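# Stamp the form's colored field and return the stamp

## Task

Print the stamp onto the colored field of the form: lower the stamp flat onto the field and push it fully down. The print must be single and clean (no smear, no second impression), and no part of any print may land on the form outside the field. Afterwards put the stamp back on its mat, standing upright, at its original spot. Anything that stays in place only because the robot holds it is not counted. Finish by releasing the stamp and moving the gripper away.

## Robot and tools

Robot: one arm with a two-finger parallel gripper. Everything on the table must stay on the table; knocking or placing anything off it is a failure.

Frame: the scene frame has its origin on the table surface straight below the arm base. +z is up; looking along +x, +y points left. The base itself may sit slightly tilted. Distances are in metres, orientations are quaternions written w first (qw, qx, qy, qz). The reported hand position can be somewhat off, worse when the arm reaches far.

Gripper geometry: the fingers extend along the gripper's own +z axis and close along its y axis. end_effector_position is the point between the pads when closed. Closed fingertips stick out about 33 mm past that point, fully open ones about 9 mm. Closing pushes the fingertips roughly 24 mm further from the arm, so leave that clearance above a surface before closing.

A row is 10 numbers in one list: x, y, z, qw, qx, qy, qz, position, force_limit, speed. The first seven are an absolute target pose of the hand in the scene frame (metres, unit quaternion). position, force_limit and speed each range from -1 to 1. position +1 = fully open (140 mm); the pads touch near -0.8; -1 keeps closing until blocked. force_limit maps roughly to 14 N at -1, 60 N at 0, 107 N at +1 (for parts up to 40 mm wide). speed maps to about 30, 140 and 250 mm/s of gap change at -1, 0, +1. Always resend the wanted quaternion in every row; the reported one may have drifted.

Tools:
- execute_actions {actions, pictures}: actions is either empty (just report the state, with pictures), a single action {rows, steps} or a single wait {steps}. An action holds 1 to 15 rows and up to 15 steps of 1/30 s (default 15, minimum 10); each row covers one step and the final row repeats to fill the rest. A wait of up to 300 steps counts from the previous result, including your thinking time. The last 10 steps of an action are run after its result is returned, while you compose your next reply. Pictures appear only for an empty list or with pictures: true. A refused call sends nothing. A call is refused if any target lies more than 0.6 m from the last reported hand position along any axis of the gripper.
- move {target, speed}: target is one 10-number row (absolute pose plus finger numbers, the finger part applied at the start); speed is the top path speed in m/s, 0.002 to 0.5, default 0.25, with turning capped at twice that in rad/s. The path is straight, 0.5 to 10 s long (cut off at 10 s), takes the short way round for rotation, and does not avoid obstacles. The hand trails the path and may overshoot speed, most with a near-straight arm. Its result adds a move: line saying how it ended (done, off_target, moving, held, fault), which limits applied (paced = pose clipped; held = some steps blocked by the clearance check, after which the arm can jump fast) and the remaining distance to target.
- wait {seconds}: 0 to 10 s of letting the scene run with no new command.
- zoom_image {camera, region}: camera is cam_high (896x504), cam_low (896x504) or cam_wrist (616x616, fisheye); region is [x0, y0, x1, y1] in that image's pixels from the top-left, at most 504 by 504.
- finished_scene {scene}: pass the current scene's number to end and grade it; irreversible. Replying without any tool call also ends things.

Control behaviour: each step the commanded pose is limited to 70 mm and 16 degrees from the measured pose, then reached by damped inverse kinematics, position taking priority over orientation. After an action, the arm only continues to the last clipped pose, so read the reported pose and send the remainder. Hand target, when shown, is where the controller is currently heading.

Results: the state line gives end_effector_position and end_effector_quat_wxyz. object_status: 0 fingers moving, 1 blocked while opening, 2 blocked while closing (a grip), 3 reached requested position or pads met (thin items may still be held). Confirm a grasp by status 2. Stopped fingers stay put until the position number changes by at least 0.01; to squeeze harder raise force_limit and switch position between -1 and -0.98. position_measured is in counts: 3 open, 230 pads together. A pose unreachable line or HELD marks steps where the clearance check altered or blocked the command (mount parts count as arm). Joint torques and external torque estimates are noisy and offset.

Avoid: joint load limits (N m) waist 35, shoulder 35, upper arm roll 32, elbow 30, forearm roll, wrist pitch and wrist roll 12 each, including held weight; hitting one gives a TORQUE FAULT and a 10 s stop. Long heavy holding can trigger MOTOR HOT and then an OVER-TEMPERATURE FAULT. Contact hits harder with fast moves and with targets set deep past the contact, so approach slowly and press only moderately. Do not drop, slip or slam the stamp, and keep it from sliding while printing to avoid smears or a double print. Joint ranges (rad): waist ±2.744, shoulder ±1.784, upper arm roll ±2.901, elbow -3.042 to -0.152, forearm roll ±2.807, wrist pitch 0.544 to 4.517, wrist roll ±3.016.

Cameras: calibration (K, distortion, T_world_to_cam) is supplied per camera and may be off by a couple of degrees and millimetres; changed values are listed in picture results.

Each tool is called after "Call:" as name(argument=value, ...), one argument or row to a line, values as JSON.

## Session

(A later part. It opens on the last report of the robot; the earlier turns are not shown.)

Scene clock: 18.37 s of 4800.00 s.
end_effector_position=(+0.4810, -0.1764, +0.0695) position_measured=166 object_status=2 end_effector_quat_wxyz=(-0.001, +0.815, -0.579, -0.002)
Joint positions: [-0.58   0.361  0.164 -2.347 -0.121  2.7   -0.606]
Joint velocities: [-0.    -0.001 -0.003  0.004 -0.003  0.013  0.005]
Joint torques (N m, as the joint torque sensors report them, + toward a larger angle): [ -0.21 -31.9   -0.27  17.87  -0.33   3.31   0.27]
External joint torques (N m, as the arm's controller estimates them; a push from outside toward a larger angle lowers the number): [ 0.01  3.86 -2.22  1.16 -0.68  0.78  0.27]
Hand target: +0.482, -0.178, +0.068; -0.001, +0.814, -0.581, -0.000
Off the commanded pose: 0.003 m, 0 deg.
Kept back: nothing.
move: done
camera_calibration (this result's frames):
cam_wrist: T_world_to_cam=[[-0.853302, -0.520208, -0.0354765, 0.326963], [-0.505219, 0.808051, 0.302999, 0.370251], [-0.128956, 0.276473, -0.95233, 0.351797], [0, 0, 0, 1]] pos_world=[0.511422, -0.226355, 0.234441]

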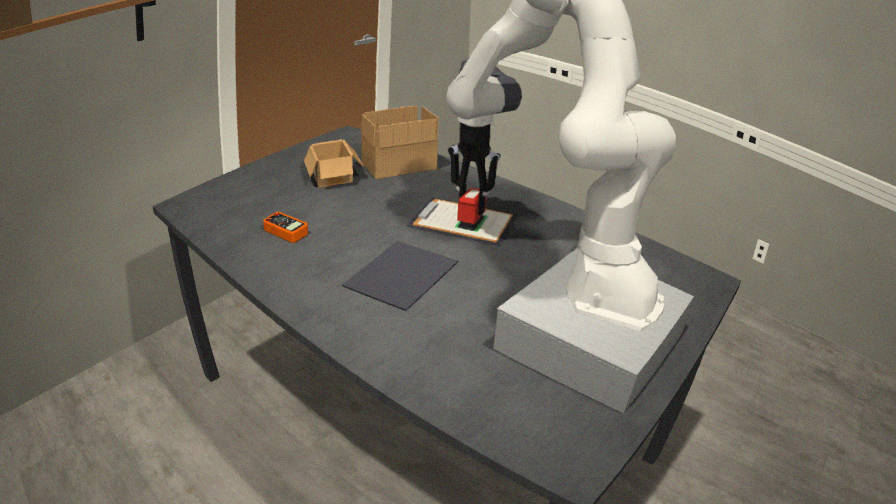

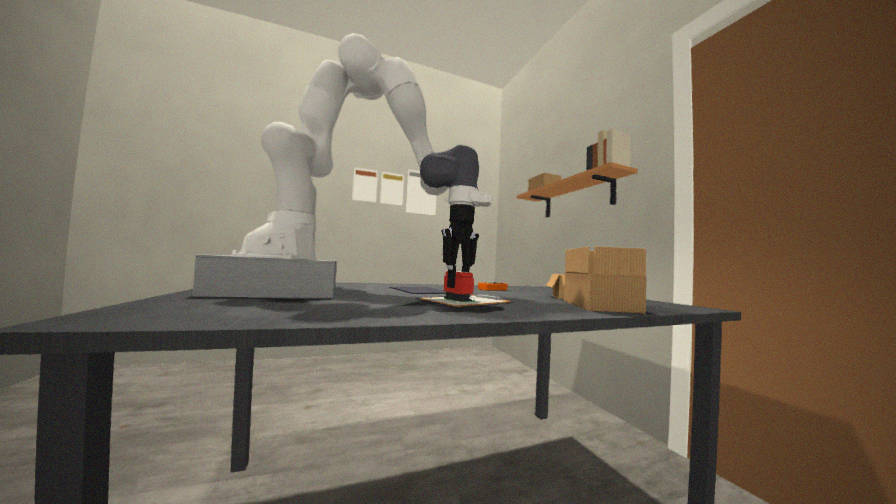

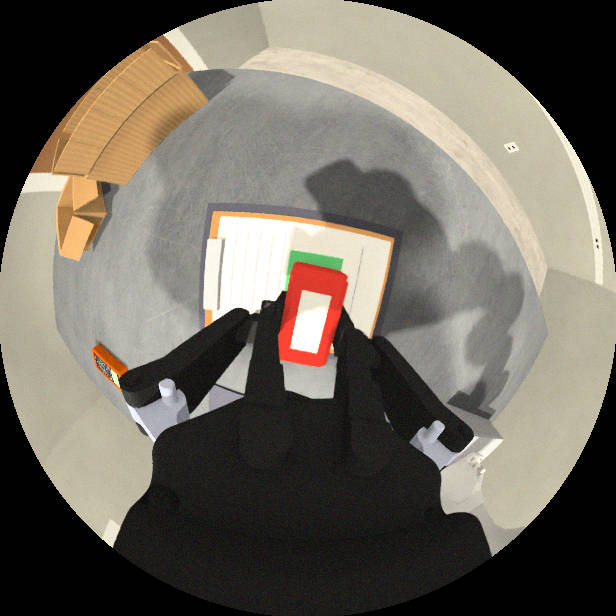

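Call:
move(
  target=[0.481,-0.177,0.057,0,-0.814,0.581,0,-1,0.5,-0.5],
  speed=0.01,
)

Scene clock: 20.20 s of 4800.00 s.
end_effector_position=(+0.4817, -0.1766, +0.0600) position_measured=166 object_status=2 end_effector_quat_wxyz=(-0.001, +0.815, -0.579, +0.001)
Joint positions: [-0.572  0.385  0.154 -2.346 -0.132  2.728 -0.595]
Joint velocities: [ 0.002  0.003 -0.001  0.     0.001  0.002  0.004]
Joint torques (N m, as the joint torque sensors report them, + toward a larger angle): [  0.97 -31.83   0.09  16.51  -0.34   2.96   0.3 ]
External joint torques (N m, as the arm's controller estimates them; a push from outside toward a larger angle lowers the number): [ 1.07  4.09 -1.98  0.29 -0.67  0.43  0.3 ]
Hand target: +0.481, -0.177, +0.057; -0.000, +0.814, -0.581, -0.000
Off the commanded pose: 0.003 m, 0 deg.
Kept back: nothing.
move: done
camera_calibration (this result's frames):
cam_wrist: T_world_to_cam=[[-0.853775, -0.519287, -0.0375407, 0.327666], [-0.505564, 0.809662, 0.298081, 0.374386], [-0.124394, 0.273473, -0.953802, 0.340173], [0, 0, 0, 1]] pos_world=[0.511345, -0.226001, 0.225162]

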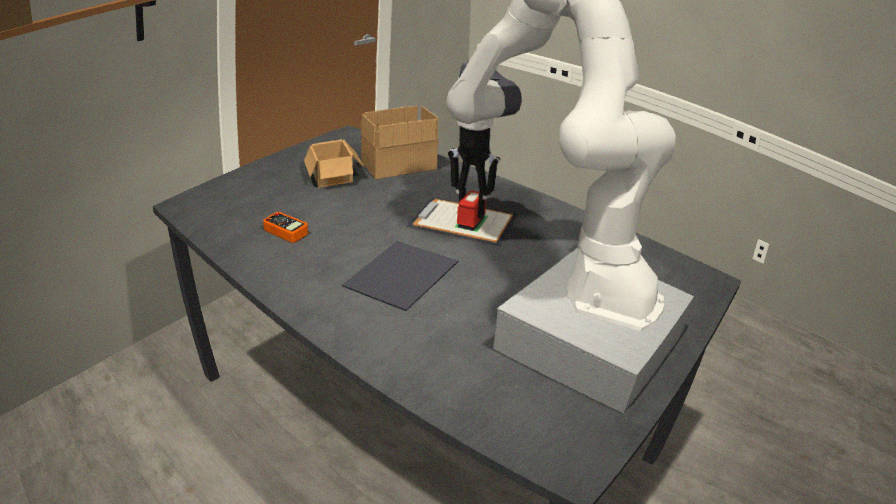

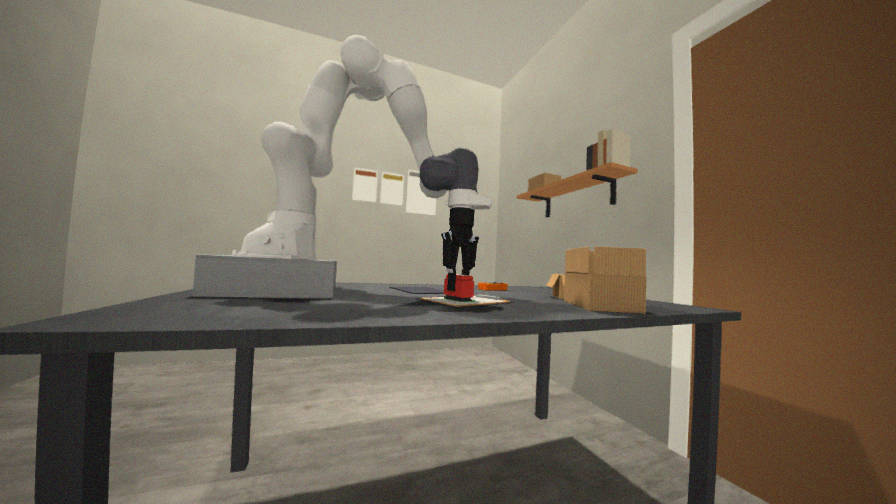

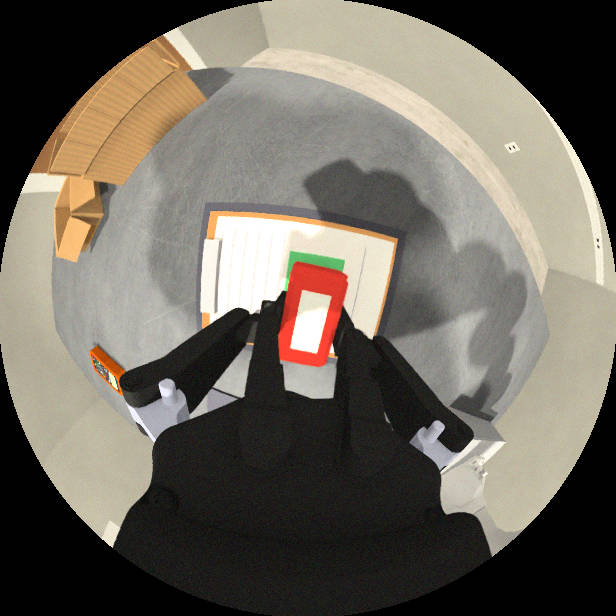

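Call:
move(
  target=[0.481,-0.177,0.05,0,-0.814,0.581,0,-1,0.5,-0.5],
  speed=0.01,
)

Scene clock: 21.63 s of 4800.00 s.
end_effector_position=(+0.4823, -0.1768, +0.0596) position_measured=166 object_status=2 end_effector_quat_wxyz=(+0.000, +0.815, -0.579, +0.001)
Joint positions: [-0.569  0.387  0.152 -2.345 -0.138  2.73  -0.589]
Joint velocities: [ 0.001  0.    -0.001 -0.002 -0.003 -0.001  0.004]
Joint torques (N m, as the joint torque sensors report them, + toward a larger angle): [ -0.31 -22.28  -1.25  17.09  -0.62   5.29   0.3 ]
External joint torques (N m, as the arm's controller estimates them; a push from outside toward a larger angle lowers the number): [-0.19 13.62 -3.29  0.94 -0.95  2.78  0.29]
Hand target: +0.481, -0.177, +0.050; -0.000, +0.814, -0.581, -0.000
Off the commanded pose: 0.010 m, 0 deg.
Kept back: nothing.
move: off_target
camera_calibration (this result's frames):
cam_wrist: T_world_to_cam=[[-0.853609, -0.519677, -0.0358692, 0.327794], [-0.505814, 0.81044, 0.295531, 0.375374], [-0.124511, 0.270411, -0.95466, 0.3395], [0, 0, 0, 1]] pos_world=[0.51195, -0.225676, 0.22493]

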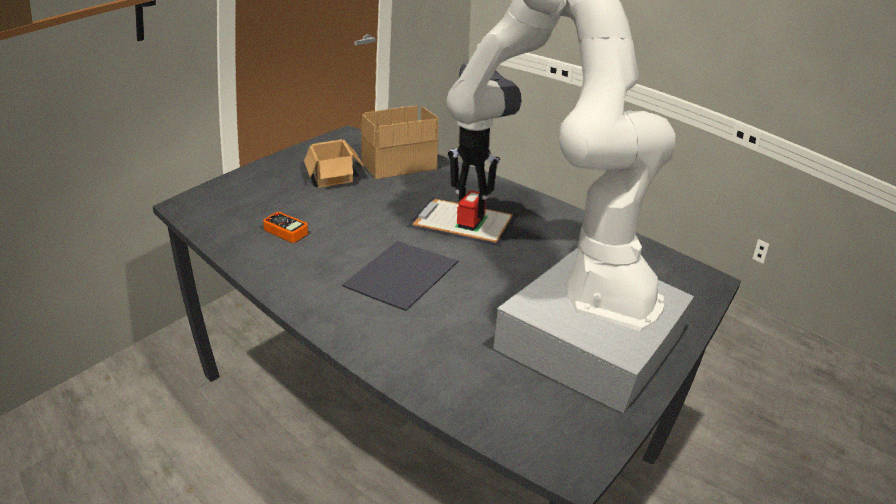

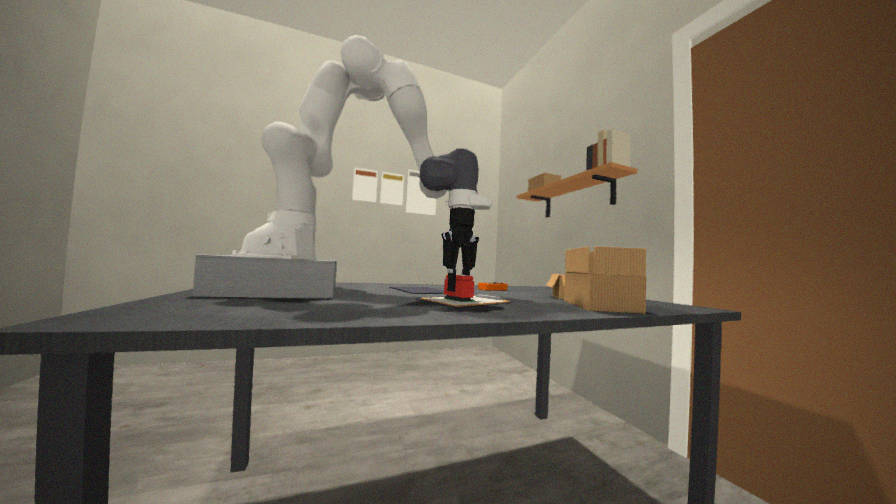

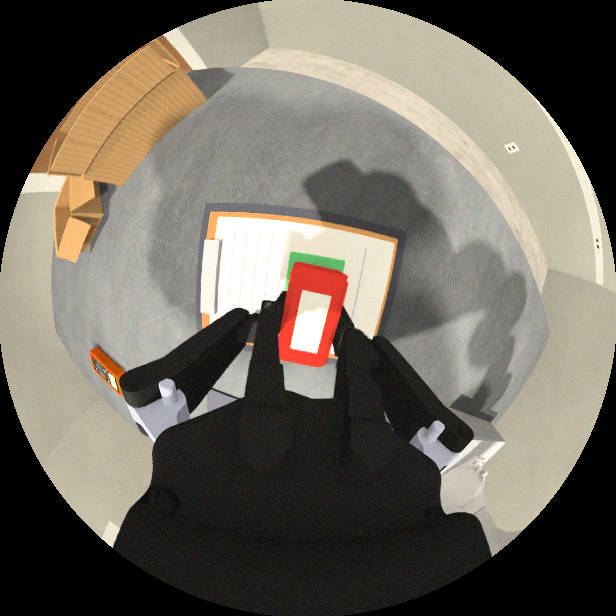

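Call:
move(
  target=[0.482,-0.177,0.125,0,-0.814,0.581,0,-1,0.5,-0.5],
  speed=0.05,
)

Call:
move(
  target=[0.443,0.119,0.115,0,-0.725,0.688,0,-1,0.5,-0.5],
)

Call:
move(
  target=[0.443,0.119,0.084,0,-0.725,0.688,0,-1,0.5,-0.5],
  speed=0.04,
)

Call:
move(
  target=[0.443,0.119,0.084,0,-0.725,0.688,0,0.5,0.5,0],
)

Call:
move(
  target=[0.443,0.119,0.25,0,-0.725,0.688,0,0.5,0.5,0],
)

Call:
finished_scene(
  scene=1,
)

Scene clock: 23.97 s of 4800.00 s.
end_effector_position=(+0.4822, -0.1790, +0.1239) position_measured=166 object_status=2 end_effector_quat_wxyz=(+0.002, +0.812, -0.583, +0.001)
Joint positions: [-0.591  0.228  0.182 -2.355 -0.081  2.583 -0.623]
Joint velocities: [ 0.001 -0.001  0.001 -0.002  0.002 -0.011 -0.009]
Joint torques (N m, as the joint torque sensors report them, + toward a larger angle): [ -1.48 -34.01   2.4   17.68   0.88   2.29  -0.04]
External joint torques (N m, as the arm's controller estimates them; a push from outside toward a larger angle lowers the number): [-1.47 -0.5   0.96 -0.97  0.44 -0.24 -0.04]
Hand target: +0.482, -0.178, +0.125; +0.002, +0.814, -0.581, +0.000
Off the commanded pose: 0.002 m, 0 deg.
Kept back: nothing.
move: done
camera_calibration (this result's frames):
cam_wrist: T_world_to_cam=[[-0.858798, -0.511296, -0.0322821, 0.332435], [-0.497013, 0.816208, 0.294589, 0.35496], [-0.124274, 0.269037, -0.955079, 0.401216], [0, 0, 0, 1]] pos_world=[0.511775, -0.22769, 0.289357]

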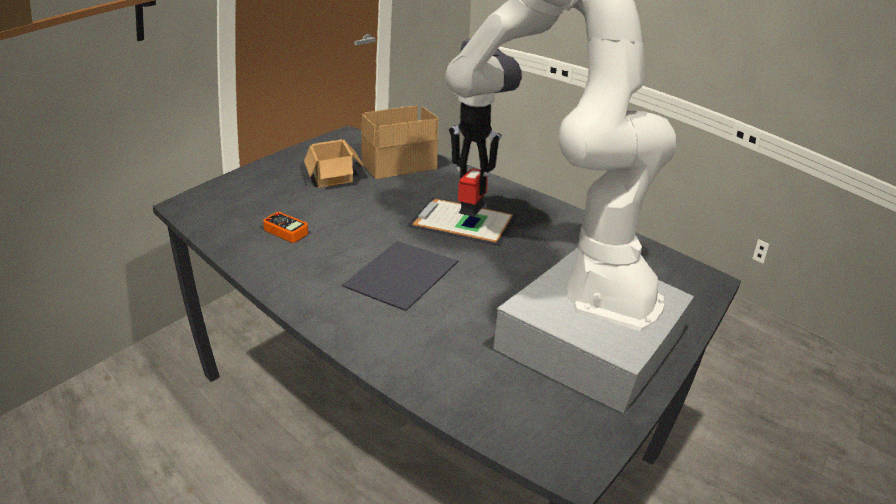

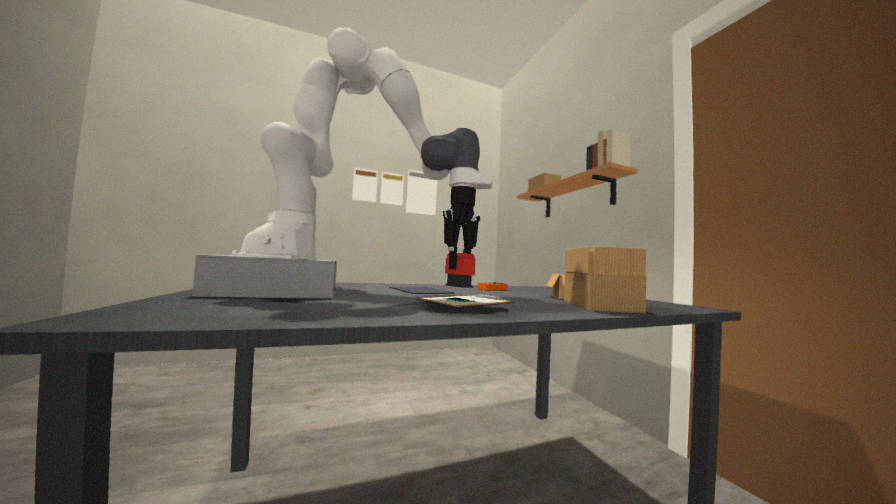

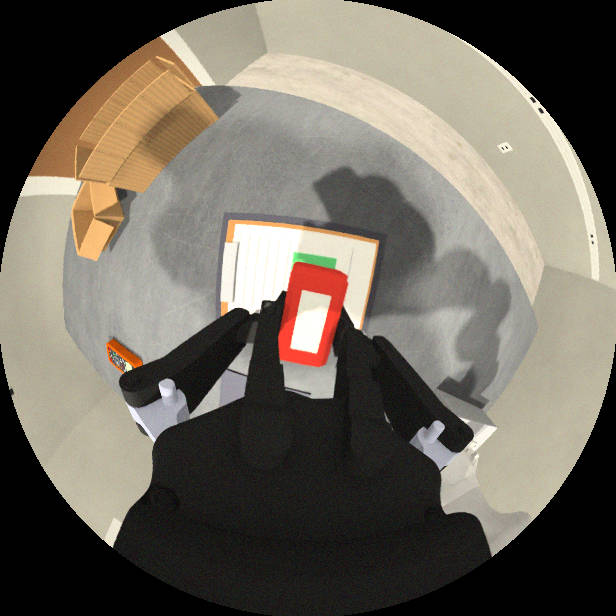

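Scene clock: 26.43 s of 4800.00 s.
end_effector_position=(+0.4376, +0.1192, +0.1147) position_measured=166 object_status=2 end_effector_quat_wxyz=(-0.001, +0.730, -0.683, -0.002)
Joint positions: [-0.079  0.116  0.284 -2.561 -0.058  2.676  0.237]
Joint velocities: [-0.     0.002  0.002  0.001 -0.005 -0.002  0.037]
Joint torques (N m, as the joint torque sensors report them, + toward a larger angle): [ -0.05 -27.31   0.26  18.32  -0.3    2.28   0.33]
External joint torques (N m, as the arm's controller estimates them; a push from outside toward a larger angle lowers the number): [-0.1   0.19 -0.78  1.19 -0.65 -0.2   0.33]
Hand target: +0.439, +0.119, +0.115; -0.001, +0.726, -0.688, -0.001
Off the commanded pose: 0.005 m, 1 deg.
Kept back: nothing.
move: off_target
camera_calibration (this result's frames):
cam_wrist: T_world_to_cam=[[-0.961045, -0.274133, -0.0352731, 0.463045], [-0.27166, 0.913348, 0.303307, -0.0190428], [-0.0509299, 0.301074, -0.95224, 0.270398], [0, 0, 0, 1]] pos_world=[0.453605, 0.062919, 0.279593]

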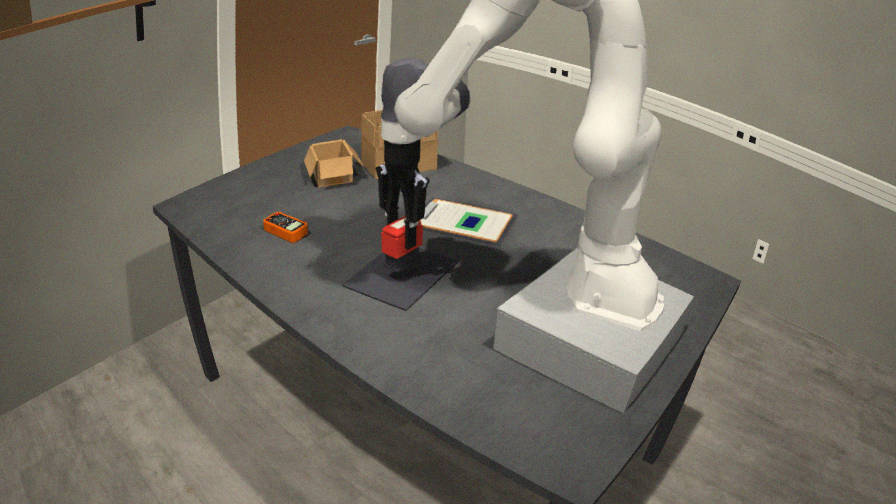

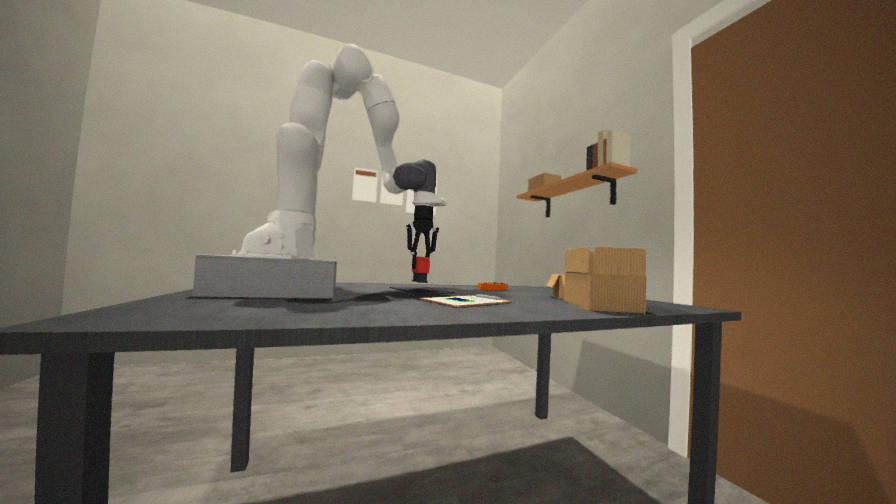

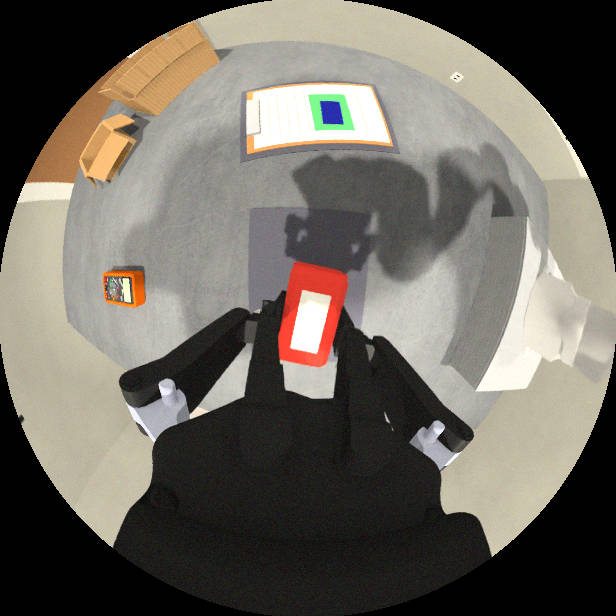

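Scene clock: 27.47 s of 4800.00 s.
end_effector_position=(+0.4382, +0.1194, +0.0836) position_measured=166 object_status=2 end_effector_quat_wxyz=(+0.003, +0.730, -0.684, -0.004)
Joint positions: [-0.06   0.212  0.254 -2.543 -0.124  2.74   0.286]
Joint velocities: [ 0.012 -0.001 -0.01   0.003 -0.01   0.014  0.033]
Joint torques (N m, as the joint torque sensors report them, + toward a larger angle): [  0.16 -27.73   1.29  17.23  -0.42   3.62   0.33]
External joint torques (N m, as the arm's controller estimates them; a push from outside toward a larger angle lowers the number): [ 0.23  1.76 -0.32  1.53 -0.72  1.18  0.33]
Hand target: +0.443, +0.120, +0.084; -0.001, +0.725, -0.688, -0.001
Off the commanded pose: 0.005 m, 1 deg.
Kept back: nothing.
move: off_target
camera_calibration (this result's frames):
cam_wrist: T_world_to_cam=[[-0.961673, -0.273025, -0.0253334, 0.461934], [-0.267695, 0.914845, 0.302321, -0.0114771], [-0.0593653, 0.297516, -0.952869, 0.244904], [0, 0, 0, 1]] pos_world=[0.455696, 0.0637566, 0.248534]

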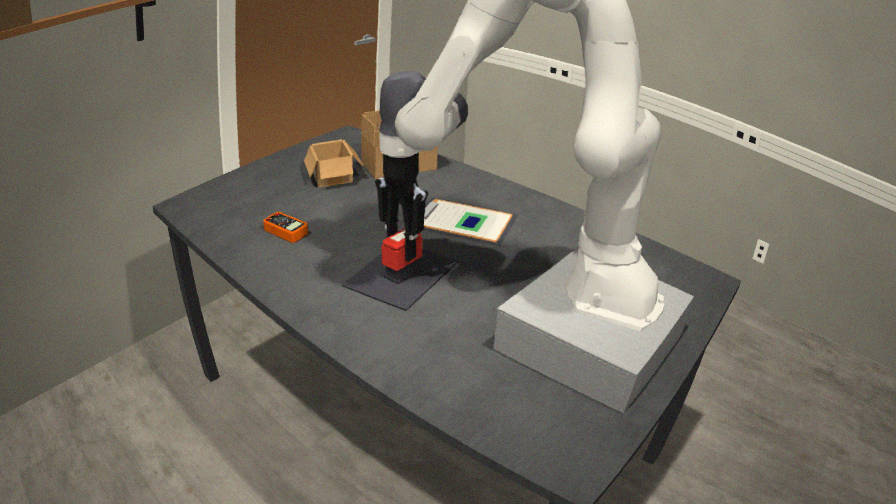

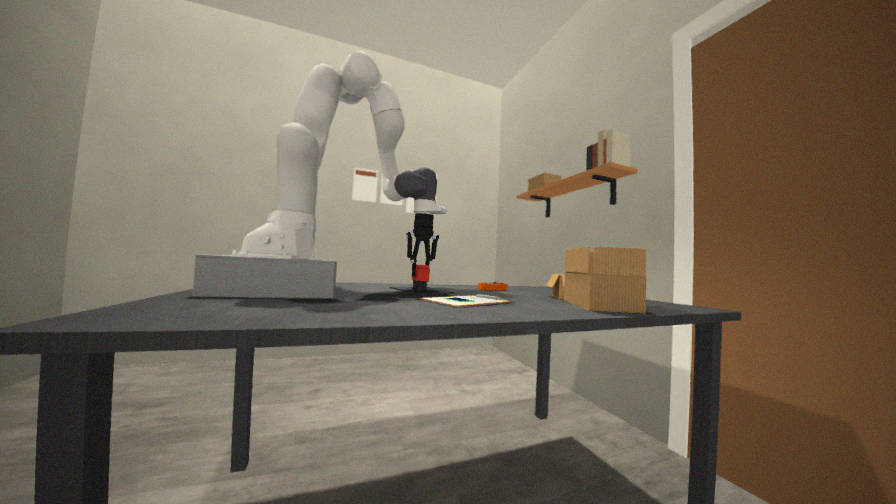

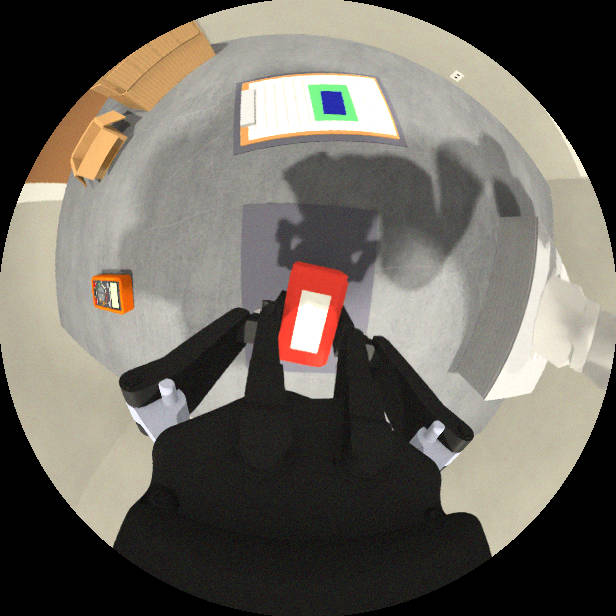

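Scene clock: 28.17 s of 4800.00 s.
end_effector_position=(+0.4413, +0.1191, +0.0839) position_measured=66 object_status=3 end_effector_quat_wxyz=(+0.001, +0.728, -0.686, -0.001)
Joint positions: [-0.057  0.214  0.249 -2.54  -0.131  2.746  0.297]
Joint velocities: [-0.    -0.001  0.001  0.    -0.003  0.004  0.014]
Joint torques (N m, as the joint torque sensors report them, + toward a larger angle): [  0.17 -28.63   0.47  17.11  -0.42   2.83   0.42]
External joint torques (N m, as the arm's controller estimates them; a push from outside toward a larger angle lowers the number): [ 0.27  1.08 -1.1   1.27 -0.73  0.35  0.42]
Hand target: +0.443, +0.119, +0.084; -0.000, +0.725, -0.688, -0.000
Off the commanded pose: 0.002 m, 0 deg.
Kept back: nothing.
move: done
camera_calibration (this result's frames):
cam_wrist: T_world_to_cam=[[-0.963103, -0.26719, -0.0322775, 0.46535], [-0.26436, 0.916712, 0.299588, -0.0118924], [-0.0504575, 0.297067, -0.953523, 0.24163], [0, 0, 0, 1]] pos_world=[0.457228, 0.0634585, 0.248983]

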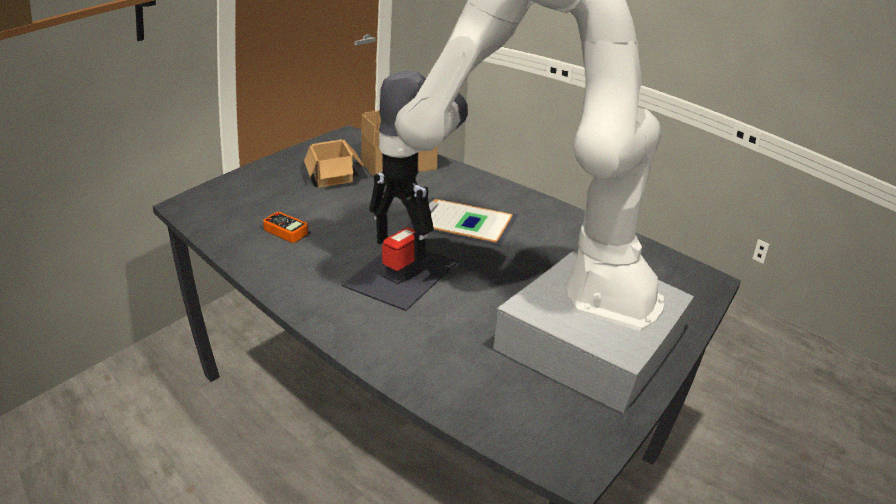

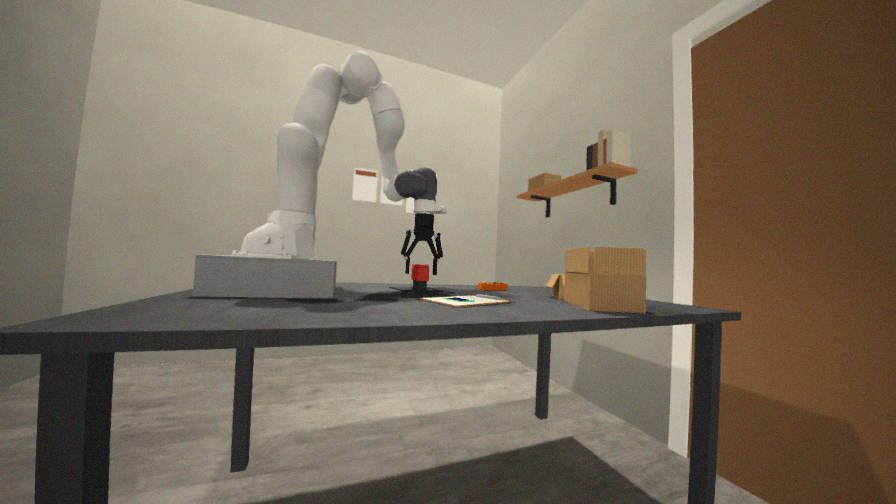

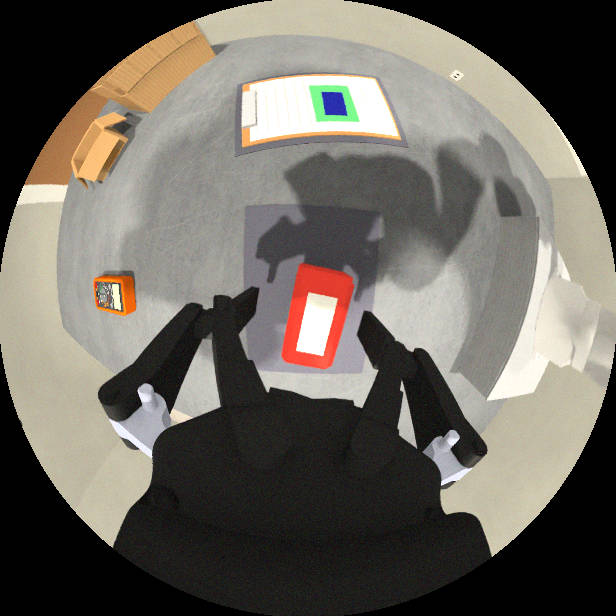

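Scene clock: 29.60 s of 4800.00 s.
end_effector_position=(+0.4452, +0.1159, +0.2486) position_measured=66 object_status=3 end_effector_quat_wxyz=(+0.003, +0.723, -0.691, +0.006)
Joint positions: [-0.059 -0.179  0.27  -2.465  0.048  2.297  0.179]
Joint velocities: [-0.001  0.001 -0.001  0.001  0.001 -0.011 -0.014]
Joint torques (N m, as the joint torque sensors report them, + toward a larger angle): [ -0.42 -22.29  -2.29  22.8    1.03   2.14  -0.14]
External joint torques (N m, as the arm's controller estimates them; a push from outside toward a larger angle lowers the number): [-0.33  0.49 -0.72  0.55  0.44 -0.36 -0.14]
Hand target: +0.445, +0.116, +0.249; +0.004, +0.725, -0.689, +0.004
Off the commanded pose: 0.004 m, 1 deg.
Kept back: nothing.
move: off_target
camera_calibration (this result's frames):
cam_wrist: T_world_to_cam=[[-0.966799, -0.252952, -0.036253, 0.474566], [-0.252553, 0.924228, 0.286389, -0.0601359], [-0.0389367, 0.286037, -0.957427, 0.396968], [0, 0, 0, 1]] pos_world=[0.459079, 0.0620739, 0.414495]

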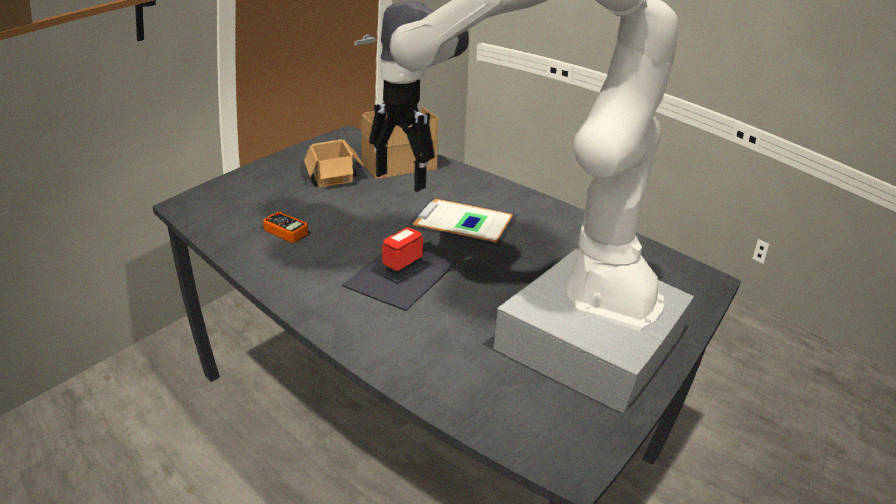

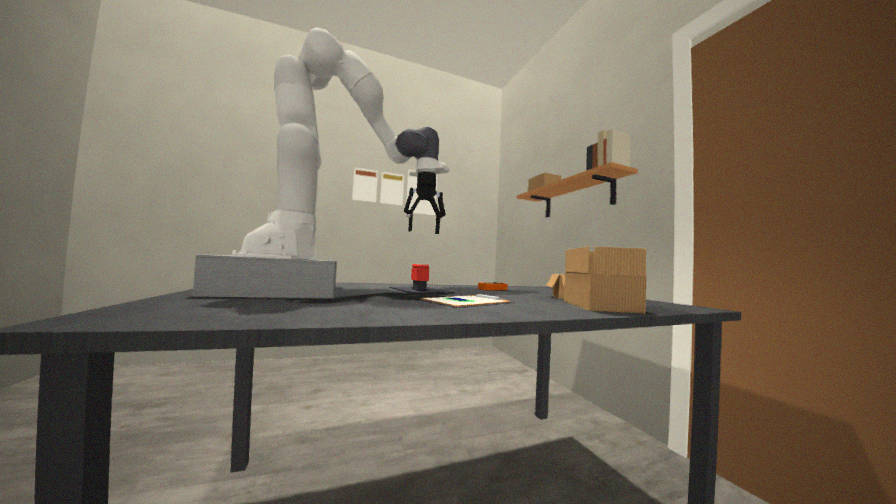

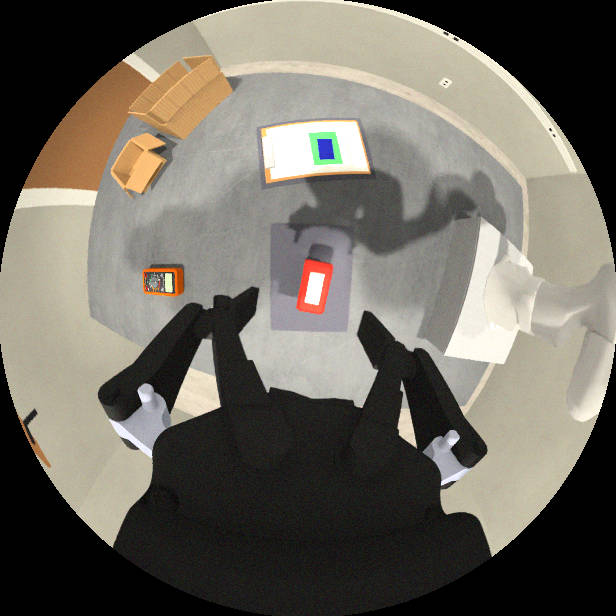

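The scene is finished: the task was done.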